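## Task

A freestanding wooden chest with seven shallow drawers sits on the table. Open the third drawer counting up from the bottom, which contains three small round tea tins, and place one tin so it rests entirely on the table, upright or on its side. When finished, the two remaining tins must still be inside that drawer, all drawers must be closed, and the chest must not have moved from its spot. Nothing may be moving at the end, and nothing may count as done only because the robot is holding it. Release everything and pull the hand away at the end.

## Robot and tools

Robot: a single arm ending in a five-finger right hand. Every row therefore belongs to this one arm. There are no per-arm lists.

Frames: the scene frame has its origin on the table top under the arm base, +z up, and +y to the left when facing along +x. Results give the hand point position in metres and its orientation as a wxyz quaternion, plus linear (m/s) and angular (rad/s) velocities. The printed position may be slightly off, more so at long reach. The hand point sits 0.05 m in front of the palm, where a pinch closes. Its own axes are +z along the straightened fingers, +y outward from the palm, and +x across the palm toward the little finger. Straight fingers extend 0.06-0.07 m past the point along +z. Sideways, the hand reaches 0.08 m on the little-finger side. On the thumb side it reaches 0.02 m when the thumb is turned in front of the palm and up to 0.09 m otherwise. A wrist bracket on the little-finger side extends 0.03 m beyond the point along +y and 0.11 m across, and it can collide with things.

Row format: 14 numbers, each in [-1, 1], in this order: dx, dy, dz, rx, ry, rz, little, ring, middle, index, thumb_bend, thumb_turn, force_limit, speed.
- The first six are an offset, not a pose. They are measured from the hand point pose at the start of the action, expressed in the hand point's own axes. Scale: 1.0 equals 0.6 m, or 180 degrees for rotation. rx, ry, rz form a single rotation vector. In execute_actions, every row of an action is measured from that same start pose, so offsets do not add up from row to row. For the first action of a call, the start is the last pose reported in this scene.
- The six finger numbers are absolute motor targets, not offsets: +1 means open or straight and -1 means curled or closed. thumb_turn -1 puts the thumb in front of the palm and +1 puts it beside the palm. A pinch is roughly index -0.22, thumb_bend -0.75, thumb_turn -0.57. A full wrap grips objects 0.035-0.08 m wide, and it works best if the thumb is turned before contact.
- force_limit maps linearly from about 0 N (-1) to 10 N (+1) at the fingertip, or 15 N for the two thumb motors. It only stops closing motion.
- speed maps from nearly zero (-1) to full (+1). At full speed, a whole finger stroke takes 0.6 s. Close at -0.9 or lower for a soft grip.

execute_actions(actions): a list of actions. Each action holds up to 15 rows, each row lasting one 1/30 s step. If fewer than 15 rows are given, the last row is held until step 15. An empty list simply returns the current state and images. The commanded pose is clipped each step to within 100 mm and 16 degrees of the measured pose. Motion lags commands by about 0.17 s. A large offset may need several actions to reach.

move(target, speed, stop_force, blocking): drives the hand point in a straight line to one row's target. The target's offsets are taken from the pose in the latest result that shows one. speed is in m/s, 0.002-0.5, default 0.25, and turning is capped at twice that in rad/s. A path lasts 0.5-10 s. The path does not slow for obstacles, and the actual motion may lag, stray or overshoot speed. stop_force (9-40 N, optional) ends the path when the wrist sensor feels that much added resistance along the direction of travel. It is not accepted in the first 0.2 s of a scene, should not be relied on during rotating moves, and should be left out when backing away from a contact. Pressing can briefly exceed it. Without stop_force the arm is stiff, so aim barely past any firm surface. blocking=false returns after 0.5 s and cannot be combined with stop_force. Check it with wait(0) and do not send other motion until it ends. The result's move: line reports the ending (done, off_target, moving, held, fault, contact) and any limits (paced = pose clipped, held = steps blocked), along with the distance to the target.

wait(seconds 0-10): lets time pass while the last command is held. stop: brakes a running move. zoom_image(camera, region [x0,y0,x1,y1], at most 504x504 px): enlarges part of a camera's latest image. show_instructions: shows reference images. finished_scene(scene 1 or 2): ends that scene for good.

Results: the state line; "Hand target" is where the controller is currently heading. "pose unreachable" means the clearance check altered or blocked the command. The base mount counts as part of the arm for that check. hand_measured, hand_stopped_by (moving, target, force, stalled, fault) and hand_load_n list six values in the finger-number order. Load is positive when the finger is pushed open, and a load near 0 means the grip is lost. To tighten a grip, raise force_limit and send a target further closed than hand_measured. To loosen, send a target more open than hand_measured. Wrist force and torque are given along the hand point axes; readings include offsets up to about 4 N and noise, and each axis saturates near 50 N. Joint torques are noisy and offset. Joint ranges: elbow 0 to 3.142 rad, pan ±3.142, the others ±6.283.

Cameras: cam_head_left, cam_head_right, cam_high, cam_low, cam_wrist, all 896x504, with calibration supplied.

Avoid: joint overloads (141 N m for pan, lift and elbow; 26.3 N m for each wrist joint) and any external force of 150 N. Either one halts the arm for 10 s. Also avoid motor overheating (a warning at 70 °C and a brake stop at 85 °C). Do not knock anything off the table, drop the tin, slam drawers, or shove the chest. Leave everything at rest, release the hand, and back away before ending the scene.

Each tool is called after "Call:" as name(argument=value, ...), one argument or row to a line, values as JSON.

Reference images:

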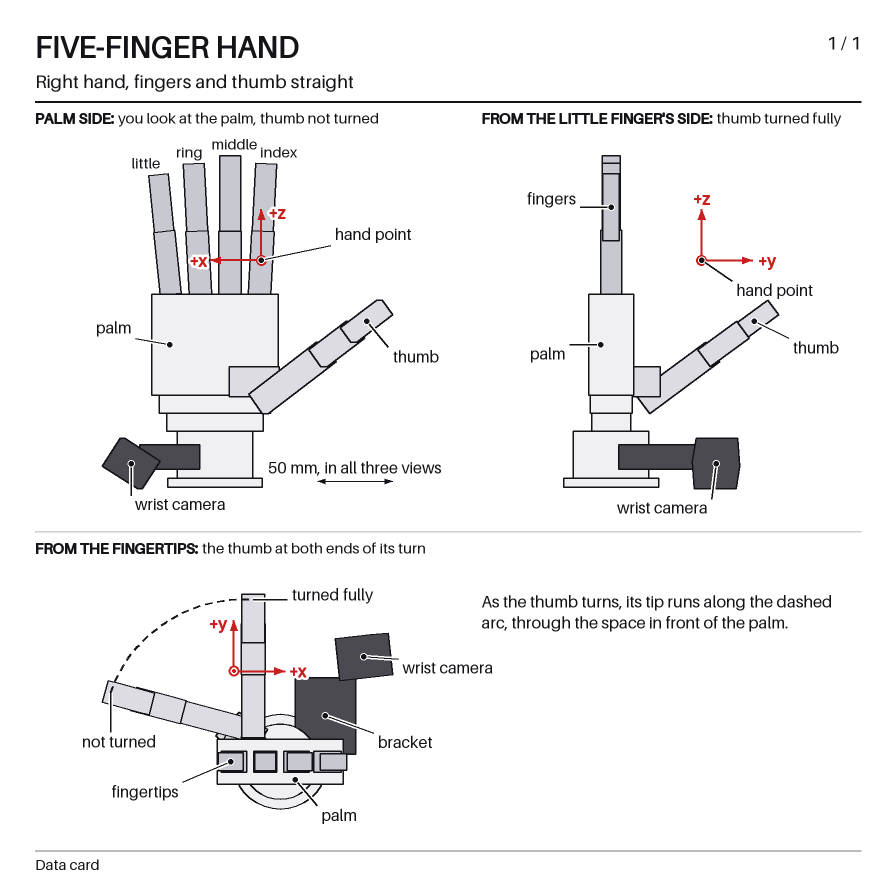

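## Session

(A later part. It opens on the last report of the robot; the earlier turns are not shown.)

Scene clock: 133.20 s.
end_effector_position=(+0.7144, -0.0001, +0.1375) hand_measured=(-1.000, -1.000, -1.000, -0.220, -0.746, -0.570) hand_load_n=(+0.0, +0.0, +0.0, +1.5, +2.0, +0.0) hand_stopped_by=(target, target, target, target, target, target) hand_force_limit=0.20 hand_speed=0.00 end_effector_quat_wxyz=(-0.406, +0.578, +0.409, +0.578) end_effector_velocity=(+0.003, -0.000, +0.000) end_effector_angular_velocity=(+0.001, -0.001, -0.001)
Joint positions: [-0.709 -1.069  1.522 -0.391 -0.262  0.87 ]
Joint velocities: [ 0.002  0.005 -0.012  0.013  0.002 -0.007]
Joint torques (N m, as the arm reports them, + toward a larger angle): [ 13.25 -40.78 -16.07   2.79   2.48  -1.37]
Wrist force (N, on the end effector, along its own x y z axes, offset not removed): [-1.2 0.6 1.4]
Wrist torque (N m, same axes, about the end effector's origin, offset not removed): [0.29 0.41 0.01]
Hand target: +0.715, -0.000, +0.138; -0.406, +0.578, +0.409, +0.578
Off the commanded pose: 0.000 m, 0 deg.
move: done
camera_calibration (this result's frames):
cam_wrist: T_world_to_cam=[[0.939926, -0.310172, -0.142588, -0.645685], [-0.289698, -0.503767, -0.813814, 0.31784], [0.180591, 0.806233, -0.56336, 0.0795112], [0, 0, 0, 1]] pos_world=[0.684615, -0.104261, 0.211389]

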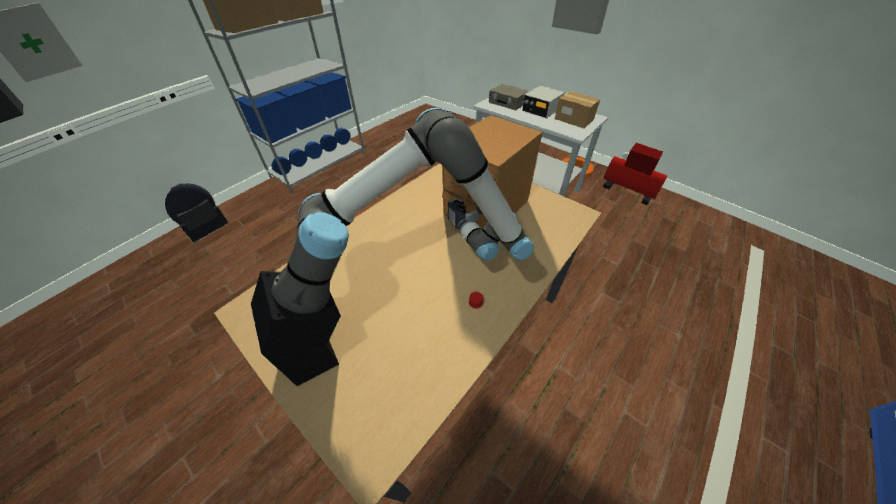

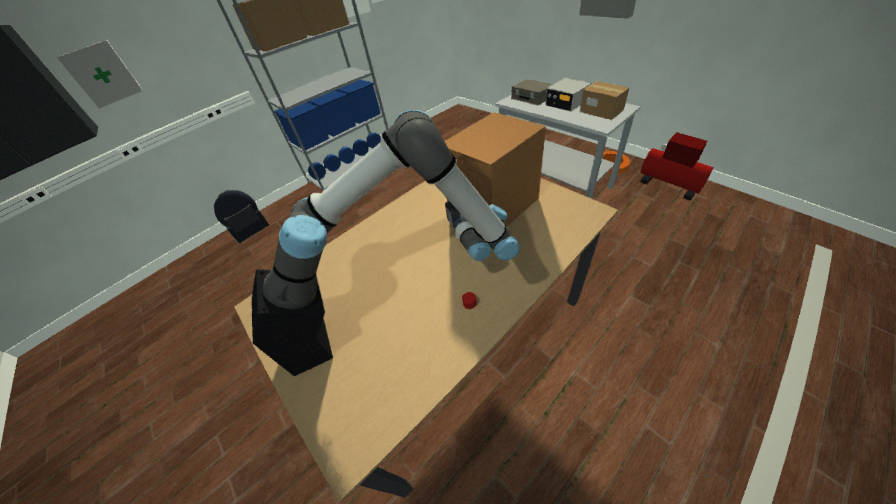

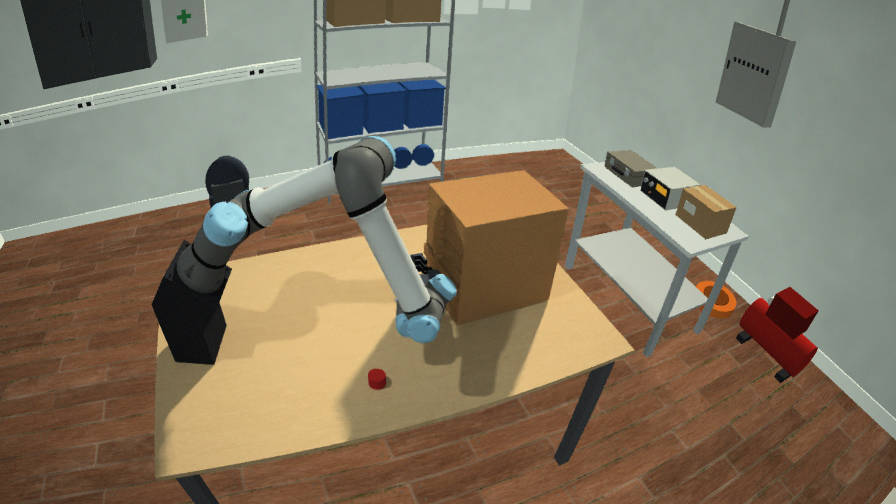

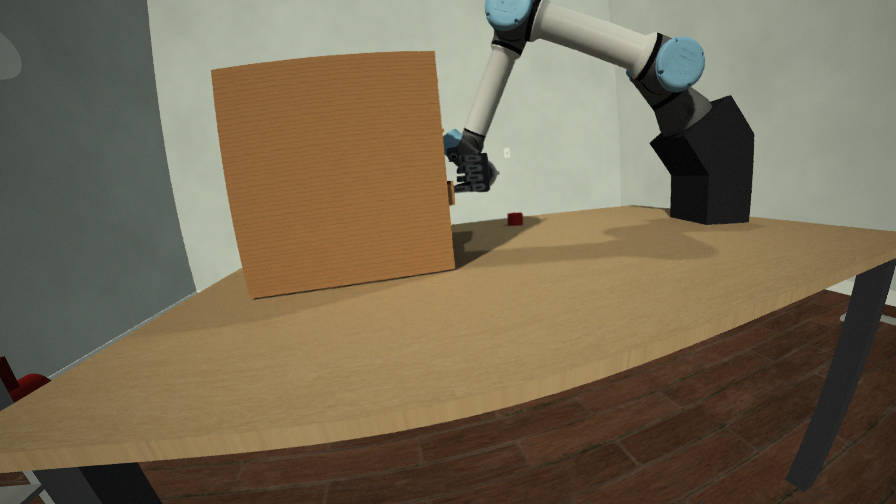

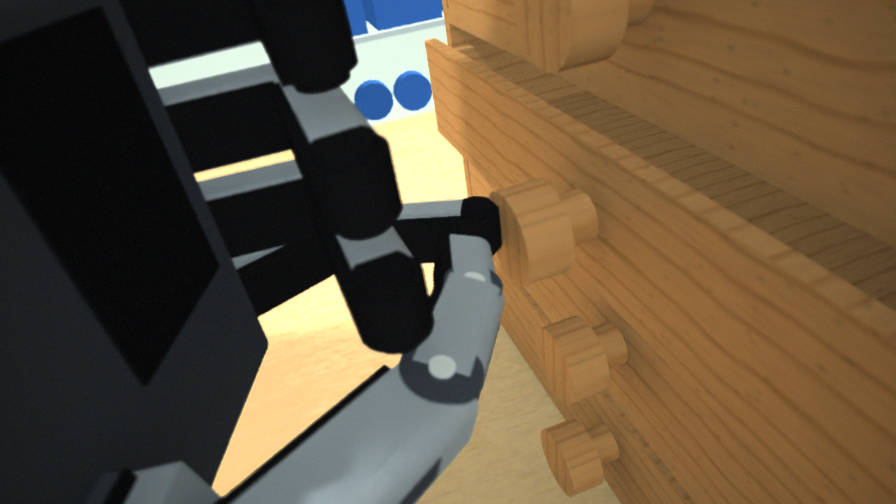

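Call:
move(
  target=[0,0.047,0.017,0,0,0,-1,-1,-1,-0.22,-0.75,-0.57,0.2,0],
  speed=0.008,
  stop_force=9,
)

Scene clock: 137.07 s.
end_effector_position=(+0.7278, +0.0002, +0.1374) hand_measured=(-1.000, -1.000, -1.000, -0.220, -0.748, -0.570) hand_load_n=(+0.0, +0.0, +0.0, +3.0, +1.0, +0.0) hand_stopped_by=(target, target, target, target, target, target) hand_force_limit=0.20 hand_speed=0.00 end_effector_quat_wxyz=(-0.406, +0.578, +0.409, +0.578) end_effector_velocity=(-0.003, -0.000, -0.000) end_effector_angular_velocity=(-0.002, +0.000, -0.003)
Joint positions: [-0.696 -1.054  1.476 -0.358 -0.25   0.867]
Joint velocities: [-0.003 -0.004  0.011 -0.007  0.    -0.   ]
Joint torques (N m, as the arm reports them, + toward a larger angle): [-11.78 -55.49  -8.56  -1.17   2.22  -2.08]
Wrist force (N, on the end effector, along its own x y z axes, offset not removed): [1.8 -20.4 -1.4]
Wrist torque (N m, same axes, about the end effector's origin, offset not removed): [0.35 0.40 -0.06]
Hand target: +0.727, +0.000, +0.138; -0.406, +0.578, +0.409, +0.578
Off the commanded pose: 0.017 m, 0 deg.
move: contact
camera_calibration (this result's frames):
cam_wrist: T_world_to_cam=[[0.939928, -0.310063, -0.142813, -0.658178], [-0.289787, -0.503592, -0.813891, 0.321823], [0.180438, 0.806385, -0.563193, 0.0768764], [0, 0, 0, 1]] pos_world=[0.698029, -0.104001, 0.211229]

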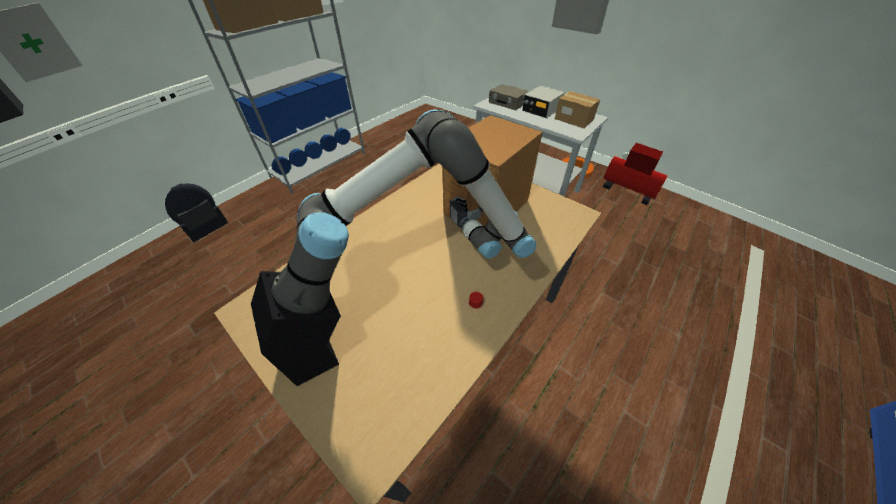

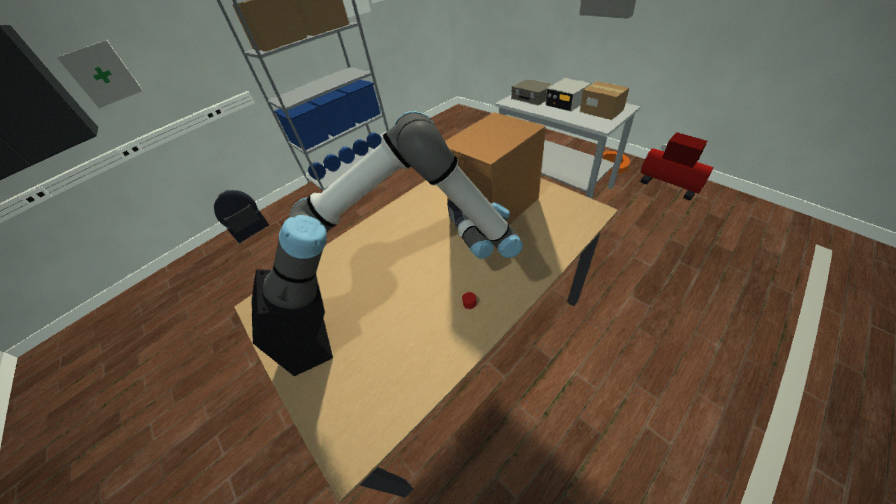

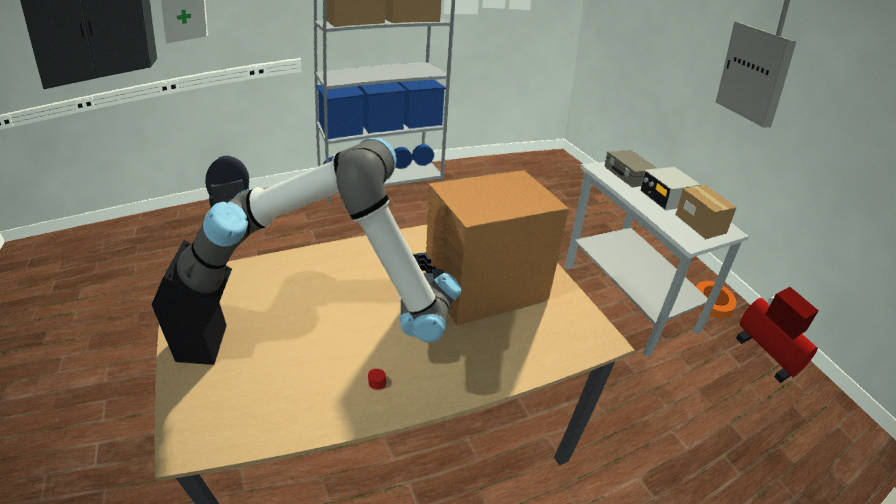

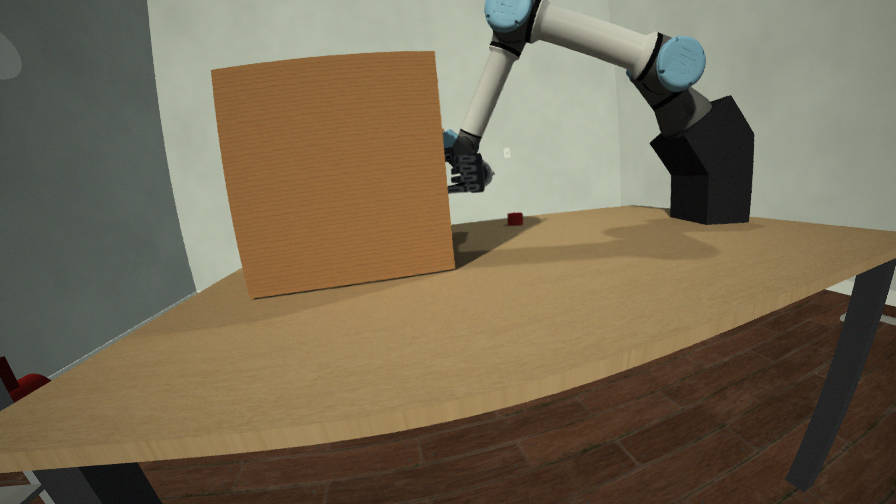

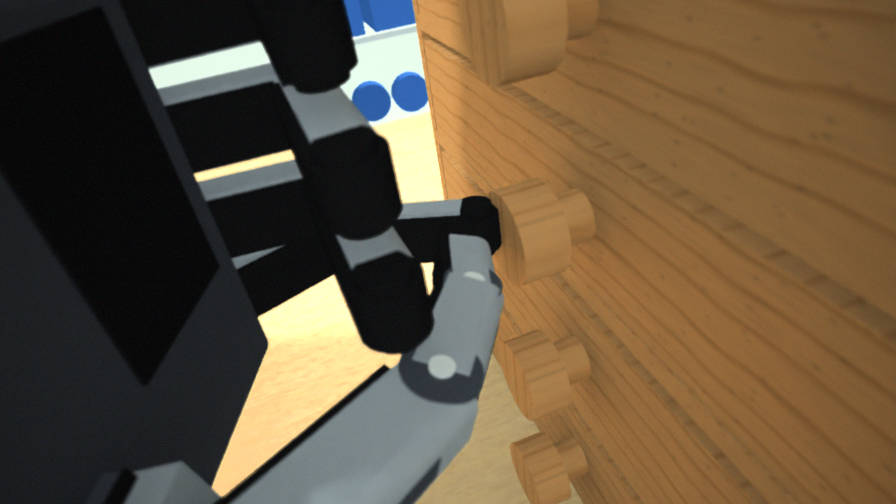

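Shut. Back off.

Call:
move(
  target=[0,-0.25,-0.09,0,0,0,-1,-1,-1,-0.22,-0.75,-0.57,0.2,0],
  speed=0.12,
)

Call:
wait(
  seconds=1,
)

Scene clock: 140.87 s.
end_effector_position=(+0.5687, -0.0002, +0.1375) hand_measured=(-1.000, -1.000, -1.000, -0.220, -0.748, -0.570) hand_load_n=(+0.0, +0.0, +0.0, +1.5, +0.5, +0.0) hand_stopped_by=(target, target, target, target, target, target) hand_force_limit=0.20 hand_speed=0.00 end_effector_quat_wxyz=(-0.406, +0.578, +0.409, +0.578) end_effector_velocity=(-0.003, -0.001, -0.000) end_effector_angular_velocity=(-0.002, +0.003, -0.000)
Joint positions: [-0.874 -1.174  1.946 -0.732 -0.428  0.894]
Joint velocities: [-0.006 -0.003  0.01  -0.012 -0.004  0.007]
Joint torques (N m, as the arm reports them, + toward a larger angle): [ -9.71 -43.49   6.68   0.56  -4.24   1.15]
Wrist force (N, on the end effector, along its own x y z axes, offset not removed): [-2.7 0.5 0.3]
Wrist torque (N m, same axes, about the end effector's origin, offset not removed): [0.11 0.47 -0.02]
Hand target: +0.568, -0.000, +0.138; -0.406, +0.578, +0.409, +0.578
Off the commanded pose: 0.000 m, 0 deg.
move: done
camera_calibration (this result's frames):
cam_wrist: T_world_to_cam=[[0.9399, -0.310171, -0.142764, -0.508759], [-0.289747, -0.503309, -0.81408, 0.275629], [0.180649, 0.80652, -0.562931, 0.105803], [0, 0, 0, 1]] pos_world=[0.538932, -0.104408, 0.211311]

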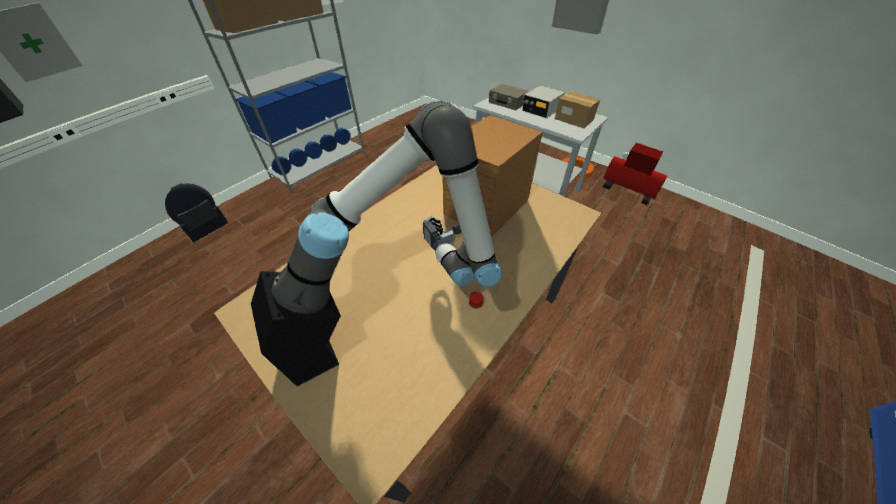

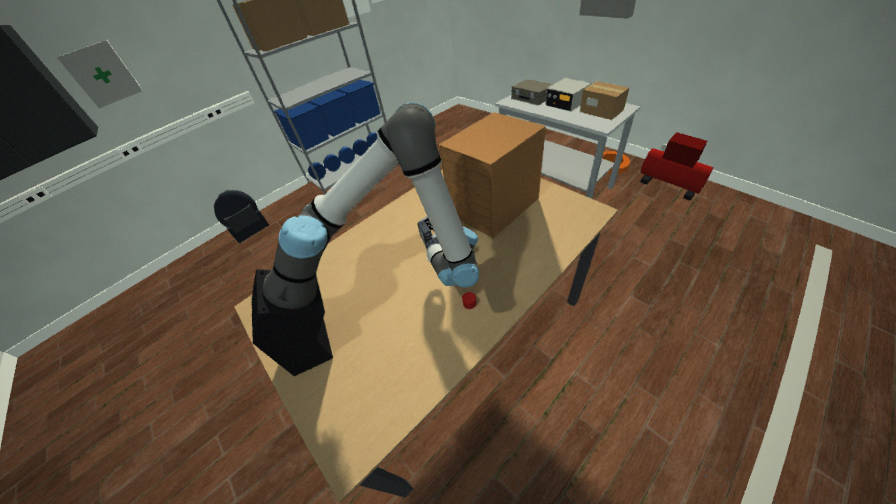

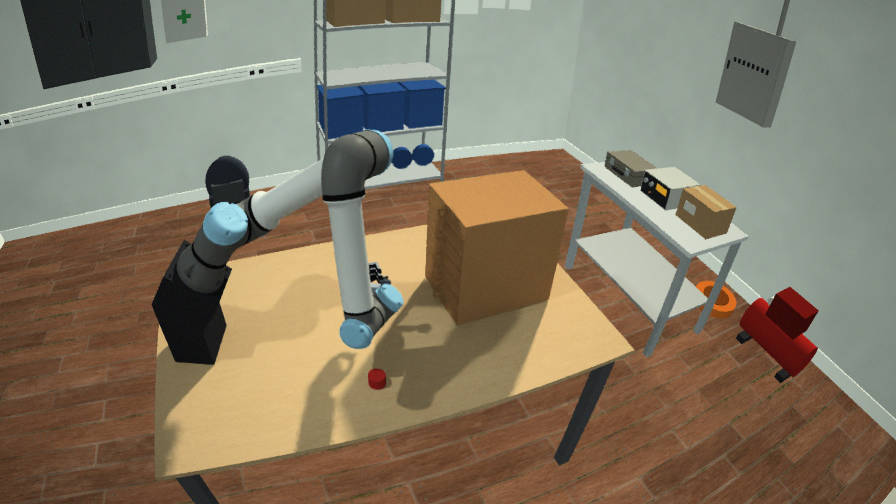

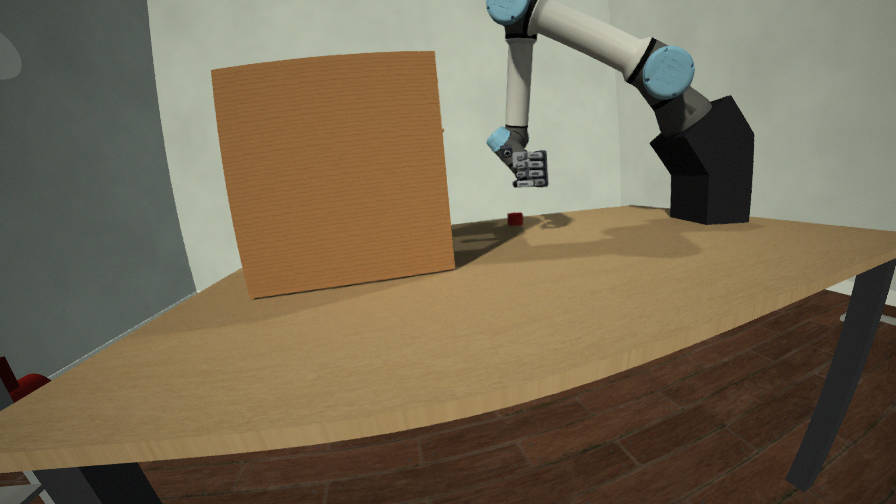

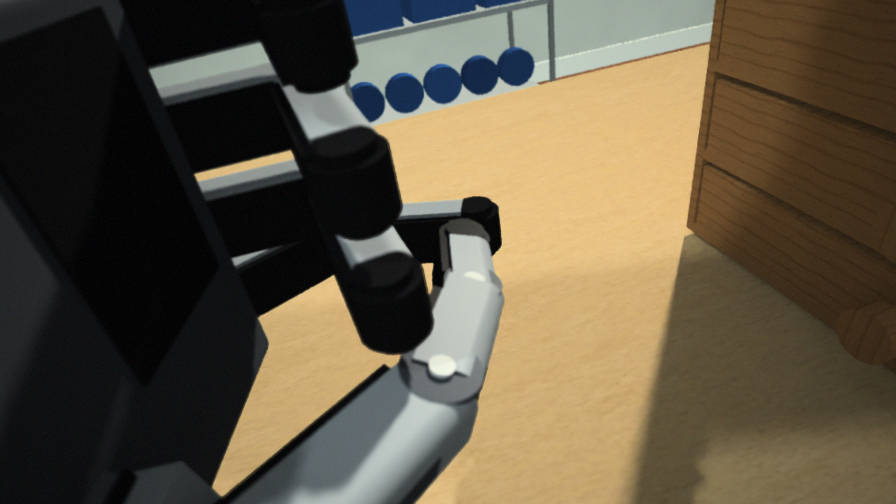

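Scene clock: 141.87 s.
end_effector_position=(+0.5684, -0.0002, +0.1375) hand_measured=(-1.000, -1.000, -1.000, -0.220, -0.748, -0.570) hand_load_n=(+0.0, +0.0, +0.0, +1.5, +0.5, +0.0) hand_stopped_by=(target, target, target, target, target, target) hand_force_limit=0.20 hand_speed=0.00 end_effector_quat_wxyz=(-0.406, +0.578, +0.409, +0.578) end_effector_velocity=(-0.000, +0.001, +0.000) end_effector_angular_velocity=(+0.001, -0.000, +0.001)
Joint positions: [-0.875 -1.175  1.947 -0.734 -0.428  0.895]
Joint velocities: [ 0.001 -0.     0.001 -0.001 -0.     0.   ]
Joint torques (N m, as the arm reports them, + toward a larger angle): [-10.06 -43.19   6.79   0.25  -4.25   1.29]
Wrist force (N, on the end effector, along its own x y z axes, offset not removed): [-3.4 2.2 1.2]
Wrist torque (N m, same axes, about the end effector's origin, offset not removed): [0.33 0.48 -0.03]
Hand target: +0.568, -0.000, +0.138; -0.406, +0.578, +0.409, +0.578
Off the commanded pose: 0.000 m, 0 deg.
wait: 1.00 s; at rest by 0.17 s
camera_calibration (this result's frames):
cam_wrist: T_world_to_cam=[[0.939926, -0.31008, -0.142791, -0.508459], [-0.289772, -0.503561, -0.813915, 0.275514], [0.180475, 0.806397, -0.563163, 0.106042], [0, 0, 0, 1]] pos_world=[0.538612, -0.104437, 0.21136]

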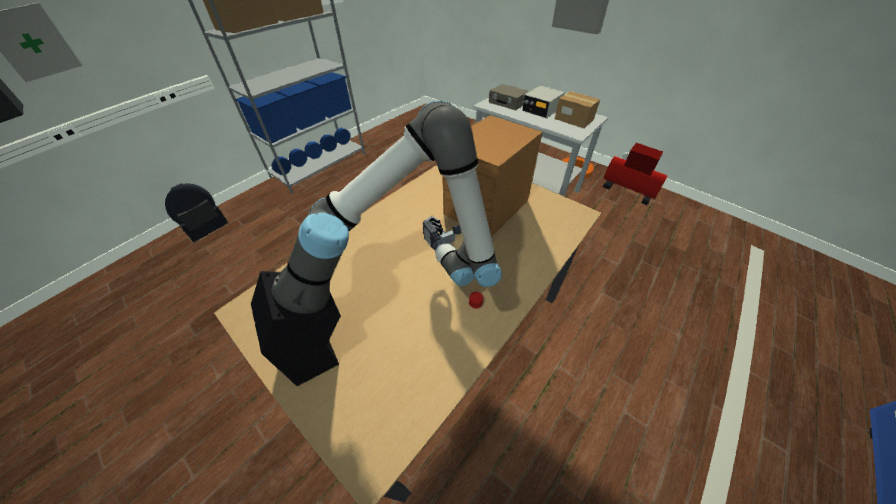

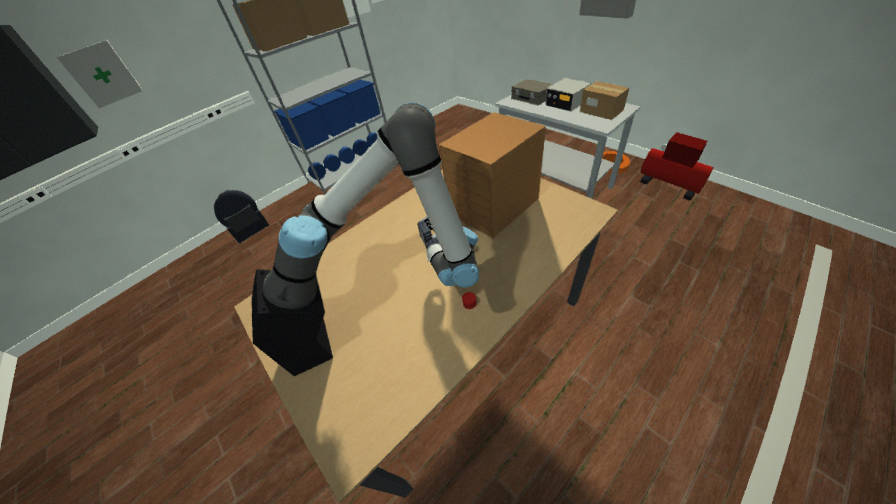

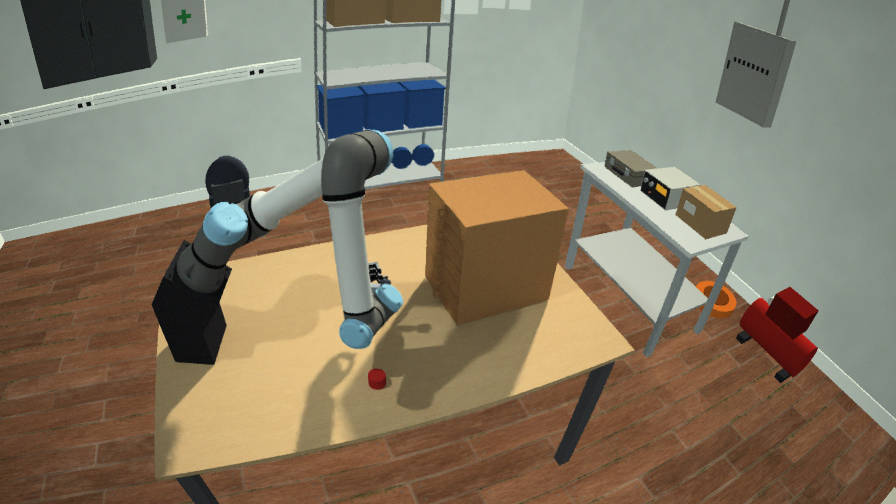

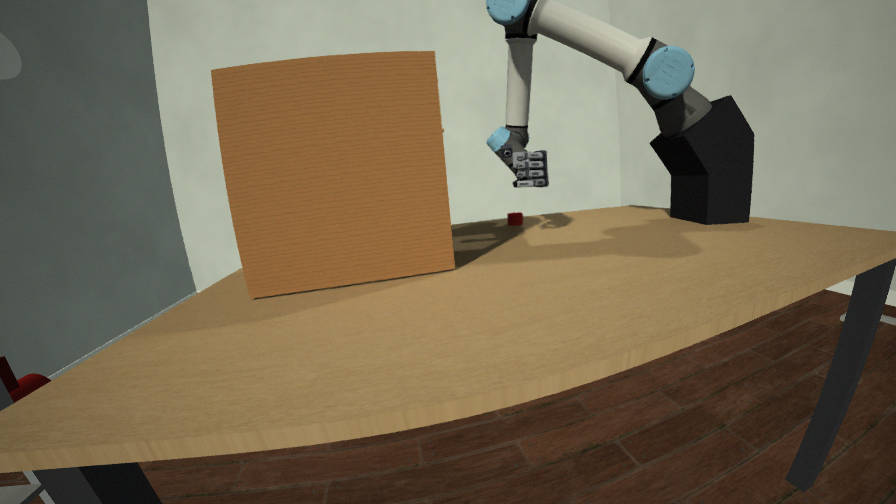

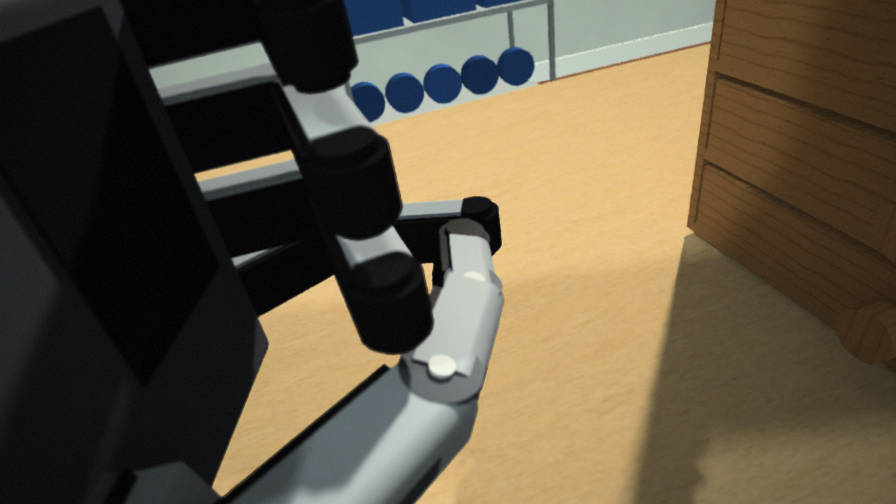

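Call:
finished_scene(
  scene=1,
)

The scene is finished: the task was done.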